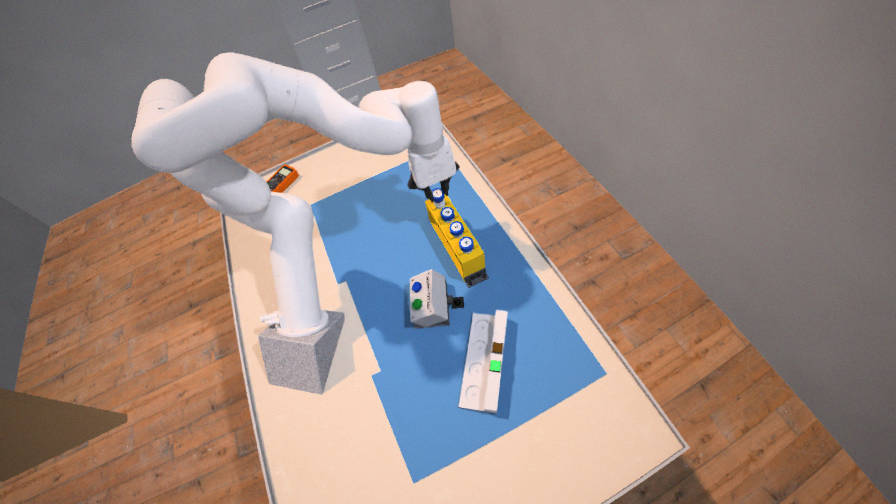

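Emit:
execute_actions(actions=[{"rows":[[0.002,0.0016,-0.0013,-0.002,0,-0.0048,0,-0.9],[0.0033,0.0026,-0.0021,-0.0032,0,-0.0075,0,-0.9],[0.0045,0.0036,-0.0029,-0.0044,0,-0.0102,0,-0.9],[0.0058,0.0047,-0.0036,-0.0055,0,-0.0128,0,-0.9],[0.007,0.0057,-0.0044,-0.0067,0,-0.0155,0,-0.9],[0.0083,0.0067,-0.0052,-0.0079,0,-0.0182,0,-0.9],[0.0096,0.0078,-0.006,-0.0091,0,-0.0209,0,-0.9],[0.0108,0.0088,-0.0068,-0.0103,0,-0.0236,0,-0.9],[0.0121,0.0098,-0.0075,-0.0114,0,-0.0262,0,-0.9],[0.0133,0.0109,-0.0083,-0.0126,0,-0.0289,0,-0.9],[0.0146,0.0119,-0.0091,-0.0138,0,-0.0316,0,-0.9]],"steps":15}])

Emit:
execute_actions(actions=[{"steps":9}])

Scene clock: 43.67 s of 11600.00 s.
end_effector_position=(+0.4409, +0.1219, +0.1461) grip_measured=-0.25 end_effector_quat_wxyz=(+0.000, +0.713, +0.701, +0.001) end_effector_velocity=(-0.001, +0.000, -0.042) end_effector_angular_velocity=(+0.000, +0.001, +0.000)
Joint positions: [ 0.548 -0.89  -0.757  0.536  0.     0.852 -1.6    0.033]
Joint velocities: [ 0.071  0.059 -0.044 -0.066  0.001 -0.146 -0.     0.   ]
Steps of this call (steps 1 to 3: the last 3 steps of your previous action; steps 4 to 7: the robot went on to your last target; steps 8 to 19: the first 12 steps of this action). Readings (joint positions):
8: [0.528 -0.906 -0.744 0.556 0.000 0.894 -1.601]
9: [0.529 -0.906 -0.744 0.555 0.000 0.893 -1.601]
11: [0.531 -0.904 -0.746 0.553 0.000 0.889 -1.601]
15: [0.539 -0.898 -0.751 0.545 0.000 0.872 -1.600]
19: the state above

Scene clock: 43.97 s of 11600.00 s.
end_effector_position=(+0.4410, +0.1220, +0.1422) grip_measured=-0.25 end_effector_quat_wxyz=(+0.000, +0.713, +0.701, +0.001) end_effector_velocity=(+0.001, -0.001, -0.002) end_effector_angular_velocity=(-0.002, -0.004, +0.001)
Joint positions: [ 0.555 -0.884 -0.761  0.53   0.     0.837 -1.6    0.033]
Joint velocities: [ 0.004  0.004 -0.003 -0.003 -0.002 -0.012 -0.     0.   ]
Kept back: nothing.
Steps of this call (steps 1 to 3: the last 3 steps of your previous action; steps 4 to 9: the robot went on to your last target). Readings (joint positions):
1: [0.550 -0.888 -0.758 0.534 0.000 0.847 -1.600]
2: [0.552 -0.886 -0.759 0.532 0.000 0.844 -1.600]
4: [0.554 -0.885 -0.760 0.531 0.000 0.839 -1.600]
8: [0.555 -0.885 -0.761 0.530 0.000 0.837 -1.600]
9: the state above

Emit:
execute_actions(actions=[{"rows":[[0.0013,0.001,-0.0006,-0.0009,0,-0.0021,0,-0.9],[0.0017,0.0013,-0.0008,-0.0012,0,-0.003,0,-0.9],[0.0021,0.0016,-0.0011,-0.0016,0,-0.0038,0,-0.9]],"steps":13}])

Scene clock: 44.83 s of 11600.00 s.
end_effector_position=(+0.4413, +0.1220, +0.1405) grip_measured=-0.25 end_effector_quat_wxyz=(+0.001, +0.713, +0.701, +0.001) end_effector_velocity=(-0.001, +0.001, -0.003) end_effector_angular_velocity=(+0.001, +0.002, +0.001)
Joint positions: [ 0.559 -0.882 -0.763  0.527  0.     0.83  -1.6    0.033]
Joint velocities: [ 0.004  0.004 -0.001 -0.006  0.002 -0.009  0.     0.   ]
Steps of this call (steps 1 to 16: the robot went on to your last target; steps 17 to 26: the first 10 steps of this action). Readings (joint positions):
17: [0.556 -0.883 -0.762 0.529 0.000 0.835 -1.600]
18: [0.556 -0.883 -0.762 0.529 0.000 0.834 -1.600]
20: [0.557 -0.883 -0.762 0.529 0.000 0.833 -1.600]
24: [0.559 -0.882 -0.763 0.528 0.000 0.831 -1.600]
26: the state above

Emit:
execute_actions(actions=[{"rows":[[0.0002,0.0007,-0.0002,-0.0002,0,-0.0005,0.04,-0.9],[0.0002,0.0007,-0.0002,-0.0002,0,-0.0005,0.08,-0.9],[0.0002,0.0007,-0.0002,-0.0002,0,-0.0005,0.12,-0.9],[0.0002,0.0007,-0.0002,-0.0002,0,-0.0005,0.16,-0.9],[0.0002,0.0007,-0.0002,-0.0002,0,-0.0005,0.20,-0.9],[0.0003,0.0008,-0.0002,-0.0003,0,-0.0006,0.24,-0.9],[0.0003,0.0008,-0.0002,-0.0003,0,-0.0006,0.28,-0.9],[0.0003,0.0008,-0.0002,-0.0003,0,-0.0007,0.32,-0.9],[0.0004,0.0008,-0.0003,-0.0004,0,-0.0008,0.36,-0.9],[0.0004,0.0008,-0.0003,-0.0004,0,-0.0008,0.40,-0.9],[0.0004,0.0009,-0.0003,-0.0004,0,-0.0009,0.44,-0.9],[0.0005,0.0009,-0.0003,-0.0005,0,-0.001,0.48,-0.9],[0.0005,0.0009,-0.0003,-0.0005,0,-0.001,0.52,-0.9],[0.0005,0.001,-0.0004,-0.0005,0,-0.0011,0.56,-0.9],[0.0006,0.001,-0.0004,-0.0006,0,-0.0012,0.60,-0.9]],"steps":15}])

Scene clock: 45.57 s of 11600.00 s.
end_effector_position=(+0.4412, +0.1218, +0.1398) grip_measured=-0.25 end_effector_quat_wxyz=(+0.000, +0.871, +0.492, +0.001) end_effector_velocity=(-0.001, +0.000, -0.001) end_effector_angular_velocity=(+0.005, +0.002, -2.213)
Joint positions: [ 0.56  -0.88  -0.764  0.527 -0.     0.828 -1.075  0.033]
Joint velocities: [ 0.002  0.001  0.    -0.002  0.    -0.002  2.214  0.   ]
Steps of this call (steps 1 to 3: the last 3 steps of your previous action; steps 4 to 10: the robot went on to your last target; steps 11 to 22: the first 12 steps of this action). Readings (joint positions):
11: [0.559 -0.881 -0.764 0.527 0.000 0.829 -1.600]
12: [0.559 -0.881 -0.764 0.527 0.000 0.829 -1.594]
14: [0.559 -0.881 -0.764 0.527 -0.000 0.829 -1.550]
18: [0.559 -0.880 -0.764 0.527 -0.000 0.828 -1.351]
22: the state above

Emit:
execute_actions(actions=[{"rows":[[0.0002,0.0002,-0.0001,-0.0006,0,-0.0004,0.4,-0.9],[0.0002,0.0002,-0.0001,-0.0006,0,-0.0005,0.45,-0.9],[0.0003,0.0002,-0.0001,-0.0007,0,-0.0006,0.5,-0.9],[0.0003,0.0003,-0.0001,-0.0007,0,-0.0006,0.55,-0.9],[0.0004,0.0003,-0.0002,-0.0008,0,-0.0007,0.6,-0.9],[0.0004,0.0003,-0.0002,-0.0008,0,-0.0008,0.65,-0.9],[0.0004,0.0004,-0.0002,-0.0008,0,-0.0009,0.7,-0.9],[0.0005,0.0004,-0.0002,-0.0009,0,-0.001,0.75,-0.9],[0.0005,0.0004,-0.0003,-0.0009,0,-0.0011,0.8,-0.9],[0.0006,0.0005,-0.0003,-0.001,0,-0.0012,0.85,-0.9],[0.0006,0.0005,-0.0003,-0.001,0,-0.0013,0.9,-0.9],[0.0007,0.0005,-0.0003,-0.0011,0,-0.0014,0.95,-0.9],[0.0007,0.0006,-0.0004,-0.0011,0,-0.0015,1.0,-0.9]],"steps":15}])

Scene clock: 46.20 s of 11600.00 s.
end_effector_position=(+0.4410, +0.1220, +0.1390) grip_measured=-0.25 end_effector_quat_wxyz=(-0.000, +0.989, -0.151, +0.001) end_effector_velocity=(-0.000, -0.000, -0.001) end_effector_angular_velocity=(+0.007, +0.001, -2.632)
Joint positions: [ 0.561 -0.879 -0.764  0.525  0.     0.826  0.257  0.033]
Joint velocities: [ 0.001  0.    -0.003 -0.001  0.001 -0.002  2.629  0.   ]
Steps of this call (steps 1 to 3: the last 3 steps of your previous action; steps 4 to 7: the robot went on to your last target; steps 8 to 19: the first 12 steps of this action). Readings (joint positions):
8: [0.560 -0.880 -0.764 0.526 0.000 0.828 -0.503]
9: [0.560 -0.880 -0.764 0.526 0.000 0.827 -0.456]
11: [0.560 -0.880 -0.764 0.526 -0.000 0.827 -0.355]
15: [0.560 -0.879 -0.764 0.526 -0.000 0.827 -0.083]
19: the state above

Emit:
execute_actions(actions=[{"rows":[[0.0002,0.0001,-0.0003,-0.0001,0,-0.0005,0.5,-0.9],[0.0002,0.0001,-0.0003,-0.0001,0,-0.0005,0.55,-0.9],[0.0002,0.0002,-0.0003,-0.0002,0,-0.0006,0.6,-0.9],[0.0003,0.0002,-0.0003,-0.0002,0,-0.0007,0.65,-0.9],[0.0003,0.0002,-0.0004,-0.0002,0,-0.0007,0.7,-0.9],[0.0003,0.0003,-0.0004,-0.0003,0,-0.0008,0.75,-0.9],[0.0004,0.0003,-0.0004,-0.0003,0,-0.0009,0.8,-0.9],[0.0004,0.0003,-0.0004,-0.0004,0,-0.001,0.85,-0.9],[0.0005,0.0004,-0.0005,-0.0004,0,-0.0011,0.9,-0.9],[0.0005,0.0004,-0.0005,-0.0005,0,-0.0012,0.95,-0.9],[0.0006,0.0004,-0.0005,-0.0005,0,-0.0013,1.0,-0.9]],"steps":15}])

Scene clock: 46.83 s of 11600.00 s.
end_effector_position=(+0.4408, +0.1221, +0.1385) grip_measured=-0.25 end_effector_quat_wxyz=(+0.001, -0.653, +0.757, -0.000) end_effector_velocity=(+0.003, +0.001, -0.000) end_effector_angular_velocity=(+0.005, -0.007, -2.645)
Joint positions: [ 0.562 -0.879 -0.765  0.524  0.     0.825  1.671  0.033]
Joint velocities: [ 0.006  0.003 -0.002  0.001  0.002 -0.013  2.646  0.   ]
Steps of this call (steps 1 to 3: the last 3 steps of your previous action; steps 4 to 7: the robot went on to your last target; steps 8 to 19: the first 12 steps of this action). Readings (joint positions):
8: [0.561 -0.879 -0.764 0.525 0.000 0.825 0.862]
9: [0.561 -0.879 -0.764 0.525 0.000 0.825 0.901]
11: [0.561 -0.879 -0.764 0.525 0.000 0.825 0.997]
15: [0.561 -0.879 -0.765 0.524 0.000 0.825 1.314]
19: the state above

Emit:
execute_actions(actions=[{"rows":[[0.0002,0.0004,-0.0001,-0.0001,0,-0.0009,0.5,-0.9],[0.0002,0.0004,-0.0001,-0.0001,0,-0.0009,0.6,-0.9],[0.0002,0.0005,-0.0001,-0.0002,0,-0.001,0.65,-0.9],[0.0003,0.0005,-0.0002,-0.0002,0,-0.0011,0.7,-0.9],[0.0003,0.0005,-0.0002,-0.0002,0,-0.0012,0.75,-0.9],[0.0004,0.0006,-0.0002,-0.0003,0,-0.0013,0.8,-0.9],[0.0004,0.0006,-0.0003,-0.0003,0,-0.0014,0.85,-0.9],[0.0005,0.0007,-0.0003,-0.0004,0,-0.0015,0.9,-0.9],[0.0005,0.0007,-0.0003,-0.0004,0,-0.0016,0.95,-0.9],[0.0006,0.0008,-0.0004,-0.0005,0,-0.0017,1.0,-0.9],[0.0006,0.0008,-0.0004,-0.0005,0,-0.0018,1.0,-0.9]],"steps":15}])

Scene clock: 47.43 s of 11600.00 s.
end_effector_position=(+0.4409, +0.1220, +0.1378) grip_measured=-0.25 end_effector_quat_wxyz=(+0.001, -0.044, +0.999, +0.000) end_effector_velocity=(-0.001, -0.001, -0.002) end_effector_angular_velocity=(+0.008, +0.003, -2.652)
Joint positions: [ 0.563 -0.877 -0.765  0.523  0.     0.822  3.007  0.033]
Joint velocities: [ 0.002  0.003 -0.005 -0.002  0.004 -0.002  2.646  0.   ]
Steps of this call (steps 1 to 3: the last 3 steps of your previous action; steps 4 to 6: the robot went on to your last target; steps 7 to 18: the first 12 steps of this action). Readings (joint positions):
7: [0.562 -0.878 -0.765 0.524 0.000 0.824 2.191]
8: [0.562 -0.878 -0.765 0.524 0.000 0.824 2.231]
10: [0.562 -0.878 -0.765 0.524 0.000 0.823 2.329]
14: [0.562 -0.878 -0.765 0.524 0.000 0.823 2.650]
18: the state above

Emit:
execute_actions(actions=[{"rows":[[0.0002,0,-0.0004,-0.0001,0,-0.0005,0.6,-0.9],[0.0002,0,-0.0004,-0.0001,0,-0.0005,0.65,-0.9],[0.0002,0,-0.0004,-0.0002,0,-0.0006,0.7,-0.9],[0.0003,0.0001,-0.0005,-0.0002,0,-0.0007,0.75,-0.9],[0.0003,0.0001,-0.0005,-0.0002,0,-0.0008,0.8,-0.9],[0.0004,0.0001,-0.0005,-0.0003,0,-0.0009,0.85,-0.9],[0.0004,0.0002,-0.0006,-0.0003,0,-0.001,0.9,-0.9],[0.0005,0.0002,-0.0006,-0.0004,0,-0.0011,0.95,-0.9],[0.0005,0.0002,-0.0006,-0.0004,0,-0.0012,1.0,-0.9],[0.0006,0.0003,-0.0007,-0.0005,0,-0.0013,1.0,-0.9],[0.0006,0.0003,-0.0007,-0.0005,0,-0.0014,1.0,-0.9]],"steps":15}])

Scene clock: 48.00 s of 11600.00 s.
end_effector_position=(+0.4408, +0.1218, +0.1371) grip_measured=-0.25 end_effector_quat_wxyz=(+0.001, +0.620, +0.785, +0.001) end_effector_velocity=(-0.000, +0.000, -0.001) end_effector_angular_velocity=(+0.005, +0.000, -2.638)
Joint positions: [ 0.563 -0.877 -0.766  0.522  0.     0.82   4.432  0.033]
Joint velocities: [ 0.002  0.001 -0.001 -0.002 -0.    -0.005  2.639 -0.   ]
Steps of this call (steps 1 to 3: the last 3 steps of your previous action; steps 4 to 5: the robot went on to your last target; steps 6 to 17: the first 12 steps of this action). Readings (joint positions):
6: [0.563 -0.877 -0.765 0.523 0.000 0.821 3.507]
7: [0.563 -0.877 -0.765 0.523 0.000 0.821 3.575]
9: [0.563 -0.877 -0.766 0.523 0.000 0.820 3.728]
13: [0.563 -0.877 -0.766 0.522 0.000 0.820 4.078]
17: the state above

Emit:
execute_actions(actions=[{"rows":[[0.0007,0.0004,-0.0003,-0.0002,0,-0.0007,0.5,-0.9]],"steps":7}])

Scene clock: 48.23 s of 11600.00 s.
end_effector_position=(+0.4407, +0.1219, +0.1369) grip_measured=-0.25 end_effector_quat_wxyz=(+0.000, +0.820, +0.572, +0.001) end_effector_velocity=(-0.001, +0.001, -0.000) end_effector_angular_velocity=(+0.005, +0.003, -2.499)
Joint positions: [ 0.564 -0.876 -0.767  0.522  0.     0.819  5.018  0.033]
Joint velocities: [ 0.002 -0.001  0.001 -0.001 -0.001  0.002  2.503  0.   ]
Steps of this call (steps 1 to 3: the last 3 steps of your previous action; steps 4 to 7: the first 4 steps of this action). Readings (joint positions):
4: [0.564 -0.876 -0.766 0.522 0.000 0.819 4.774]
5: [0.564 -0.876 -0.767 0.522 0.000 0.819 4.853]
7: the state above

Emit:
execute_actions(actions=[{"rows":[[0.0003,0,0,-0.0003,0,-0.0005,0.3,-0.9]],"steps":4}])

Scene clock: 48.37 s of 11600.00 s.
end_effector_position=(+0.4407, +0.1219, +0.1367) grip_measured=-0.25 end_effector_quat_wxyz=(+0.000, +0.894, +0.448, +0.001) end_effector_velocity=(-0.001, -0.000, -0.001) end_effector_angular_velocity=(+0.004, +0.005, -1.641)
Joint positions: [ 0.564 -0.876 -0.767  0.522 -0.     0.819  5.307  0.033]
Joint velocities: [ 0.002  0.001 -0.004 -0.002  0.002  0.001  1.638  0.   ]
Steps of this call (steps 1 to 3: the last 3 steps of your previous action; step 4: the first step of this action). Readings (joint positions):
4: the state above

Emit:
execute_actions(actions=[{"rows":[[0.0005,0.0002,-0.0001,-0.0004,0,-0.0008,0.3,-0.9]],"steps":5}])

Scene clock: 48.53 s of 11600.00 s.
end_effector_position=(+0.4408, +0.1220, +0.1367) grip_measured=-0.26 end_effector_quat_wxyz=(+0.000, +0.942, +0.335, +0.001) end_effector_velocity=(+0.000, +0.000, -0.000) end_effector_angular_velocity=(+0.005, -0.002, -1.404)
Joint positions: [ 0.565 -0.876 -0.767  0.521 -0.     0.818  5.553  0.033]
Joint velocities: [ 0.    -0.001 -0.001 -0.002  0.003 -0.004  1.402 -0.004]
Steps of this call (steps 1 to 3: the last 3 steps of your previous action; steps 4 to 5: the first 2 steps of this action). Readings (joint positions):
4: [0.565 -0.876 -0.767 0.522 -0.000 0.818 5.509]
5: the state above

Emit:
execute_actions(actions=[{"rows":[[0,0,0,0,0,0,0.12,-0.9]],"steps":3}])

Scene clock: 48.63 s of 11600.00 s.
end_effector_position=(+0.4408, +0.1221, +0.1366) grip_measured=-0.25 end_effector_quat_wxyz=(+0.000, +0.967, +0.256, +0.001) end_effector_velocity=(+0.001, +0.001, -0.001) end_effector_angular_velocity=(+0.003, -0.003, -1.652)
Joint positions: [ 0.565 -0.876 -0.767  0.521 -0.     0.818  5.719  0.033]
Joint velocities: [ 0.005  0.003 -0.     0.     0.    -0.008  1.655  0.005]
Kept back: the last 3 steps of this action.
Steps of this call (steps 1 to 3: the last 3 steps of your previous action). Readings (joint positions):
1: [0.565 -0.876 -0.767 0.521 -0.000 0.818 5.604]
2: [0.565 -0.876 -0.767 0.521 -0.000 0.818 5.662]
3: the state above

Emit:
execute_actions(actions=[{"rows":[[0,0,0,0,0,0,0.06,-0.5],[0,0,0,0,0,0,0.06,-0.25],[0,0,0,0,0,0,0.06,-0.14],[0,0,0,0,0,0,0.06,-0.14],[0,0,0,0,0,0,0.06,-0.14],[0,0,0,0,0,0,0.06,-0.14],[-0.0025,-0.002,0.0015,0.0023,0,0.0051,0.06,-0.14],[-0.005,-0.004,0.003,0.0046,0,0.0103,0.06,-0.14],[-0.008,-0.0068,0.005,0.0077,0,0.0171,0.06,-0.14],[-0.011,-0.009,0.0066,0.01,0,0.023,0.06,-0.14],[-0.013,-0.011,0.008,0.0123,0,0.0274,0.06,-0.14]],"steps":15}])

Emit:
execute_actions(actions=[{"steps":6}], pictures=true)

Scene clock: 49.27 s of 11600.00 s.
end_effector_position=(+0.4409, +0.1219, +0.1438) grip_measured=-0.16 end_effector_quat_wxyz=(-0.000, +0.980, +0.197, +0.000) end_effector_velocity=(+0.009, -0.000, +0.077) end_effector_angular_velocity=(+0.004, -0.024, -0.013)
Joint positions: [ 0.552 -0.886 -0.759  0.533 -0.     0.844  5.84   0.037]
Joint velocities: [-0.12  -0.105  0.074  0.121 -0.     0.238  0.012  0.001]
Steps of this call (steps 1 to 3: the last 3 steps of your previous action; steps 4 to 7: the robot went on to your last target; steps 8 to 19: the first 12 steps of this action). Readings (joint positions):
8: [0.565 -0.876 -0.767 0.521 0.001 0.818 5.816]
9: [0.565 -0.876 -0.767 0.521 0.001 0.818 5.815]
11: [0.565 -0.876 -0.767 0.521 0.000 0.818 5.824]
15: [0.564 -0.877 -0.767 0.522 -0.000 0.820 5.836]
19: the state above

Scene clock: 49.47 s of 11600.00 s.
end_effector_position=(+0.4414, +0.1219, +0.1516) grip_measured=-0.15 end_effector_quat_wxyz=(-0.000, +0.980, +0.197, +0.001) end_effector_velocity=(-0.007, +0.001, +0.005) end_effector_angular_velocity=(+0.001, +0.021, -0.001)
Joint positions: [ 0.54  -0.897 -0.752  0.545 -0.     0.87   5.841  0.037]
Joint velocities: [-0.016 -0.013  0.012  0.007  0.001  0.045  0.001  0.   ]
Kept back: nothing.
Steps of this call (steps 1 to 3: the last 3 steps of your previous action; steps 4 to 6: the robot went on to your last target). Readings (joint positions):
1: [0.549 -0.890 -0.757 0.537 -0.000 0.852 5.840]
2: [0.545 -0.892 -0.755 0.540 -0.000 0.858 5.840]
4: [0.542 -0.896 -0.753 0.544 -0.000 0.865 5.841]
6: the state above

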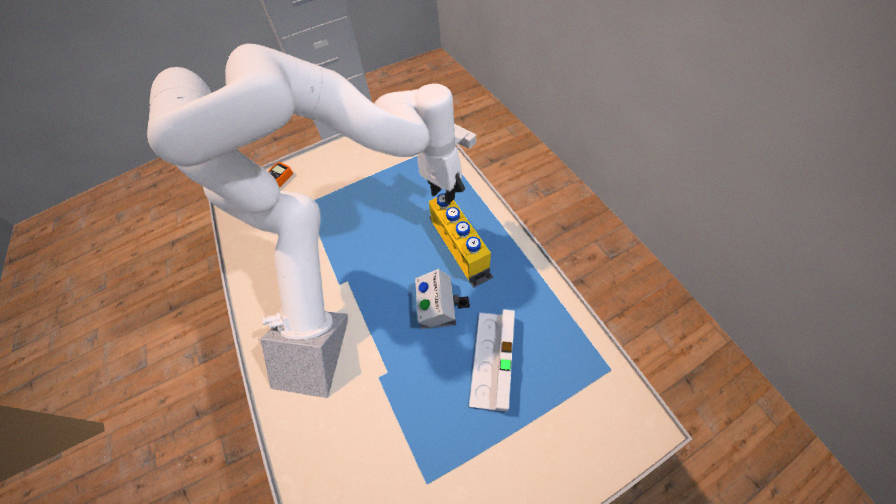

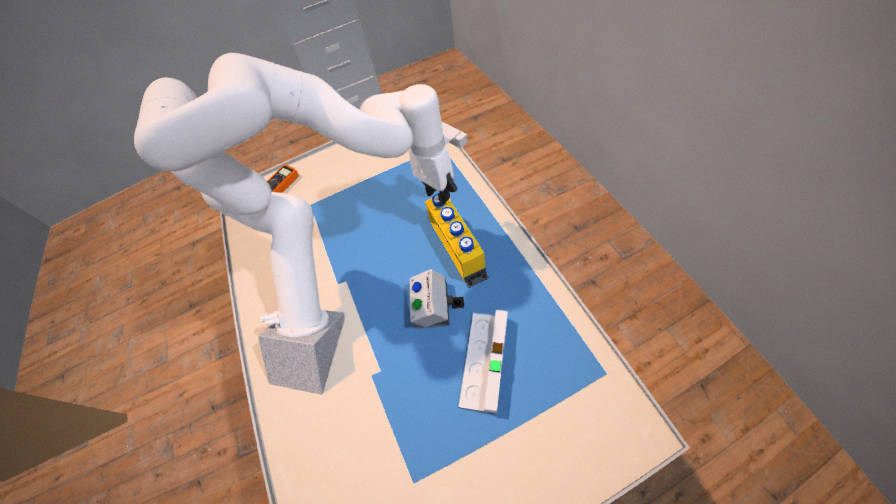

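Emit:
execute_actions(actions=[{"rows":[[0,0,0,0,0,0,0,-0.5],[0,0,0,0,0,0,0,-0.8],[0,0,0,0,0,0,0,-1],[0.0011,0.0009,-0.0007,-0.001,0,-0.002,0,-1],[0.0022,0.0018,-0.0013,-0.002,0,-0.004,0,-1],[0.0033,0.0027,-0.002,-0.003,0,-0.0062,0,-1],[0.0044,0.0036,-0.0027,-0.004,0,-0.0085,0,-1],[0.0054,0.0045,-0.0034,-0.0051,0,-0.0108,0,-1]],"steps":15}])

Emit:
execute_actions(actions=[{"steps":7}])

Scene clock: 50.00 s of 11600.00 s.
end_effector_position=(+0.4408, +0.1220, +0.1460) grip_measured=-1.00 end_effector_quat_wxyz=(-0.000, +0.980, +0.197, +0.000) end_effector_velocity=(-0.001, -0.000, -0.014) end_effector_angular_velocity=(-0.001, +0.002, -0.001)
Joint positions: [ 0.549 -0.89  -0.757  0.536 -0.     0.852  5.841  0.   ]
Joint velocities: [ 0.023  0.019 -0.015 -0.023 -0.001 -0.047  0.001  0.   ]
Steps of this call (steps 1 to 4: the robot went on to your last target; steps 5 to 16: the first 12 steps of this action). Readings (joint positions):
5: [0.539 -0.898 -0.751 0.546 -0.000 0.873 5.841]
6: [0.539 -0.898 -0.751 0.546 -0.000 0.872 5.841]
8: [0.539 -0.898 -0.751 0.545 -0.000 0.871 5.841]
12: [0.544 -0.894 -0.754 0.542 -0.000 0.863 5.841]
16: the state above

Scene clock: 50.23 s of 11600.00 s.
end_effector_position=(+0.4417, +0.1219, +0.1458) grip_measured=-1.00 end_effector_quat_wxyz=(-0.000, +0.981, +0.196, +0.002) end_effector_velocity=(+0.001, +0.000, -0.000) end_effector_angular_velocity=(-0.002, -0.002, +0.002)
Joint positions: [ 0.55  -0.889 -0.758  0.536 -0.     0.848  5.841  0.   ]
Joint velocities: [ 0.001  0.001  0.    -0.    -0.001 -0.004  0.     0.   ]
Kept back: nothing.
Steps of this call (steps 1 to 3: the last 3 steps of your previous action; steps 4 to 7: the robot went on to your last target). Readings (joint positions):
1: [0.550 -0.889 -0.757 0.536 -0.000 0.851 5.841]
2: [0.550 -0.889 -0.758 0.536 -0.000 0.850 5.841]
4: [0.550 -0.889 -0.758 0.536 -0.000 0.849 5.841]
7: the state above

Emit:
execute_actions(actions=[{"rows":[[-0.006,-0.005,0.004,0.0056,0,0.013,0,-1],[-0.012,-0.01,0.008,0.011,0,0.026,0,-1],[-0.018,-0.015,0.012,0.017,0,0.039,-0.03,-1],[-0.0246,-0.02,0.0154,0.0226,0,0.0523,-0.07,-1],[-0.0246,-0.02,0.0154,0.0226,0,0.0523,-0.11,-1],[-0.0246,-0.02,0.0154,0.0226,0,0.0523,-0.15,-1],[-0.035,-0.0133,0.0007,0.0183,0,0.0509,-0.19,-1],[-0.0453,-0.0066,-0.0141,0.0139,0,0.0495,-0.23,-1],[-0.0556,0.0001,-0.0289,0.0096,0,0.0481,-0.27,-1],[-0.066,0.0068,-0.0436,0.0052,0,0.0467,-0.31,-1],[-0.0763,0.0136,-0.0584,0.0009,0,0.0454,-0.35,-1],[-0.0867,0.0203,-0.0731,-0.0035,0,0.044,-0.39,-1],[-0.097,0.027,-0.0879,-0.0078,0,0.0426,-0.43,-1],[-0.1074,0.0337,-0.1026,-0.0122,0,0.0412,-0.47,-1],[-0.1177,0.0404,-0.1174,-0.0165,0,0.0398,-0.51,-1]],"steps":15}])

Emit:
execute_actions(actions=[{"steps":4}])

Scene clock: 51.23 s of 11600.00 s.
end_effector_position=(+0.4363, +0.1019, +0.1709) grip_measured=-1.00 end_effector_quat_wxyz=(+0.003, +0.939, +0.344, -0.002) end_effector_velocity=(-0.073, -0.295, -0.011) end_effector_angular_velocity=(-0.062, +0.074, +1.102)
Joint positions: [ 0.476 -0.911 -0.762  0.569  0.     0.941  5.477  0.   ]
Joint velocities: [-0.422  0.199 -0.519 -0.096  0.     0.05  -1.965  0.   ]
Steps of this call (steps 1 to 15: the robot went on to your last target; steps 16 to 18: nothing new was sent; steps 19 to 30: the first 12 steps of this action). Readings (joint positions):
19: [0.551 -0.888 -0.758 0.536 -0.000 0.848 5.841]
20: [0.549 -0.889 -0.757 0.536 -0.000 0.851 5.841]
22: [0.542 -0.895 -0.752 0.540 -0.000 0.871 5.836]
26: [0.516 -0.916 -0.737 0.566 -0.000 0.921 5.716]
30: the state above

Scene clock: 51.37 s of 11600.00 s.
end_effector_position=(+0.4203, +0.0576, +0.1648) grip_measured=-1.00 end_effector_quat_wxyz=(+0.002, +0.918, +0.396, -0.010) end_effector_velocity=(-0.137, -0.313, -0.047) end_effector_angular_velocity=(-0.018, +0.113, +0.739)
Joint positions: [ 0.417 -0.874 -0.848  0.545 -0.     0.94   5.23   0.   ]
Joint velocities: [-0.428  0.283 -0.617 -0.191 -0.001 -0.038 -1.728  0.   ]
Kept back: nothing.
Steps of this call (steps 1 to 3: the last 3 steps of your previous action; step 4: the robot went on to your last target). Readings (joint positions):
1: [0.461 -0.903 -0.782 0.565 0.000 0.942 5.412]
2: [0.446 -0.894 -0.804 0.559 -0.000 0.942 5.349]
4: the state above

Emit:
execute_actions(actions=[{"rows":[[-0.058,0.037,-0.082,-0.024,0,-0.007,-0.23,-1],[-0.067,0.043,-0.095,-0.0276,0,-0.008,-0.26,-1],[-0.076,0.049,-0.107,-0.031,0,-0.009,-0.29,-1],[-0.084,0.054,-0.119,-0.035,0,-0.01,-0.32,-1],[-0.093,0.06,-0.132,-0.038,0,-0.0115,-0.35,-1],[-0.102,0.065,-0.144,-0.042,0,-0.0125,-0.38,-1],[-0.111,0.071,-0.156,-0.046,0,-0.0136,-0.41,-1],[-0.119,0.077,-0.169,-0.049,0,-0.0147,-0.44,-1],[-0.128,0.082,-0.181,-0.053,0,-0.0158,-0.465,-1],[-0.137,0.088,-0.194,-0.056,0,-0.0168,-0.49,-1],[-0.1455,0.0935,-0.2059,-0.06,0,-0.0179,-0.506,-1]],"steps":15}])

Emit:
execute_actions(actions=[{"steps":6}])

Scene clock: 51.93 s of 11600.00 s.
end_effector_position=(+0.3244, -0.0746, +0.1534) grip_measured=-1.00 end_effector_quat_wxyz=(-0.002, +0.848, +0.530, -0.010) end_effector_velocity=(-0.266, -0.222, -0.013) end_effector_angular_velocity=(+0.050, -0.087, +0.358)
Joint positions: [ 0.197 -0.733 -1.159  0.455 -0.     0.913  4.42   0.   ]
Joint velocities: [-0.49   0.314 -0.693 -0.2    0.    -0.062 -1.492  0.   ]
Steps of this call (steps 1 to 5: the robot went on to your last target; steps 6 to 17: the first 12 steps of this action). Readings (joint positions):
6: [0.336 -0.823 -0.962 0.513 -0.000 0.932 4.909]
7: [0.327 -0.817 -0.975 0.509 -0.000 0.931 4.872]
9: [0.309 -0.805 -0.999 0.501 -0.000 0.928 4.802]
13: [0.259 -0.773 -1.070 0.481 -0.000 0.921 4.626]
17: the state above

Scene clock: 52.13 s of 11600.00 s.
end_effector_position=(+0.2871, -0.1010, +0.1515) grip_measured=-1.00 end_effector_quat_wxyz=(-0.000, +0.838, +0.545, -0.001) end_effector_velocity=(-0.061, -0.036, -0.004) end_effector_angular_velocity=(+0.006, -0.023, +0.099)
Joint positions: [ 0.13  -0.691 -1.253  0.427 -0.     0.905  4.231  0.   ]
Joint velocities: [-0.106  0.073 -0.139 -0.045  0.001 -0.014 -0.338  0.   ]
Kept back: nothing.
Steps of this call (steps 1 to 3: the last 3 steps of your previous action; steps 4 to 6: the robot went on to your last target). Readings (joint positions):
1: [0.180 -0.722 -1.182 0.448 -0.000 0.911 4.371]
2: [0.165 -0.713 -1.204 0.442 -0.000 0.909 4.328]
4: [0.142 -0.698 -1.238 0.432 -0.000 0.906 4.264]
6: the state above

Emit:
execute_actions(actions=[{"rows":[[-0.0045,0.0036,-0.007,-0.012,0,-0.01,-0.015,-1],[-0.0045,0.0036,-0.007,-0.022,0,-0.02,-0.015,-1],[-0.0045,0.0036,-0.007,-0.032,0,-0.03,-0.015,-1],[-0.0045,0.0036,-0.007,-0.042,0,-0.04,-0.015,-1],[-0.0045,0.0036,-0.007,-0.0511,0,-0.0498,-0.015,-1]],"steps":15}], pictures=true)

Scene clock: 53.47 s of 11600.00 s.
end_effector_position=(+0.2715, -0.0916, +0.1218) grip_measured=-1.00 end_effector_quat_wxyz=(-0.001, +0.836, +0.549, -0.000) end_effector_velocity=(-0.000, -0.001, -0.012) end_effector_angular_velocity=(-0.029, -0.024, -0.003)
Joint positions: [ 0.121 -0.683 -1.267  0.329 -0.     0.811  4.2    0.   ]
Joint velocities: [-0.003 -0.002 -0.002 -0.05  -0.001 -0.085  0.     0.   ]
Steps of this call (steps 1 to 28: the robot went on to your last target; steps 29 to 40: the first 12 steps of this action). Readings (joint positions):
29: [0.121 -0.684 -1.267 0.423 -0.000 0.903 4.200]
30: [0.121 -0.684 -1.267 0.421 -0.000 0.900 4.200]
32: [0.121 -0.684 -1.267 0.406 -0.000 0.885 4.200]
36: [0.121 -0.683 -1.267 0.351 -0.000 0.834 4.200]
40: the state above

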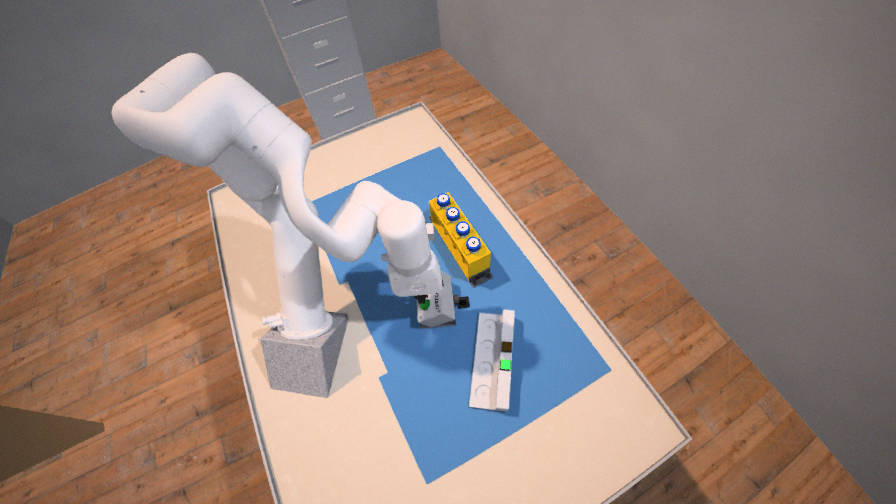

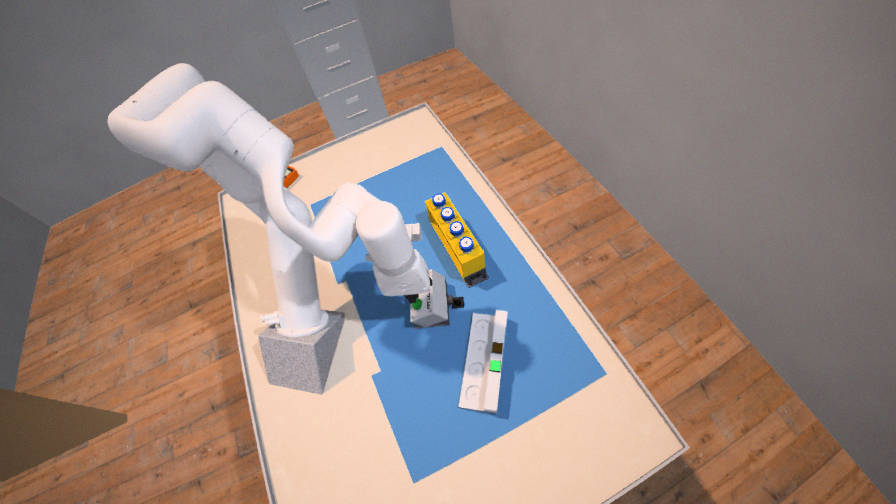

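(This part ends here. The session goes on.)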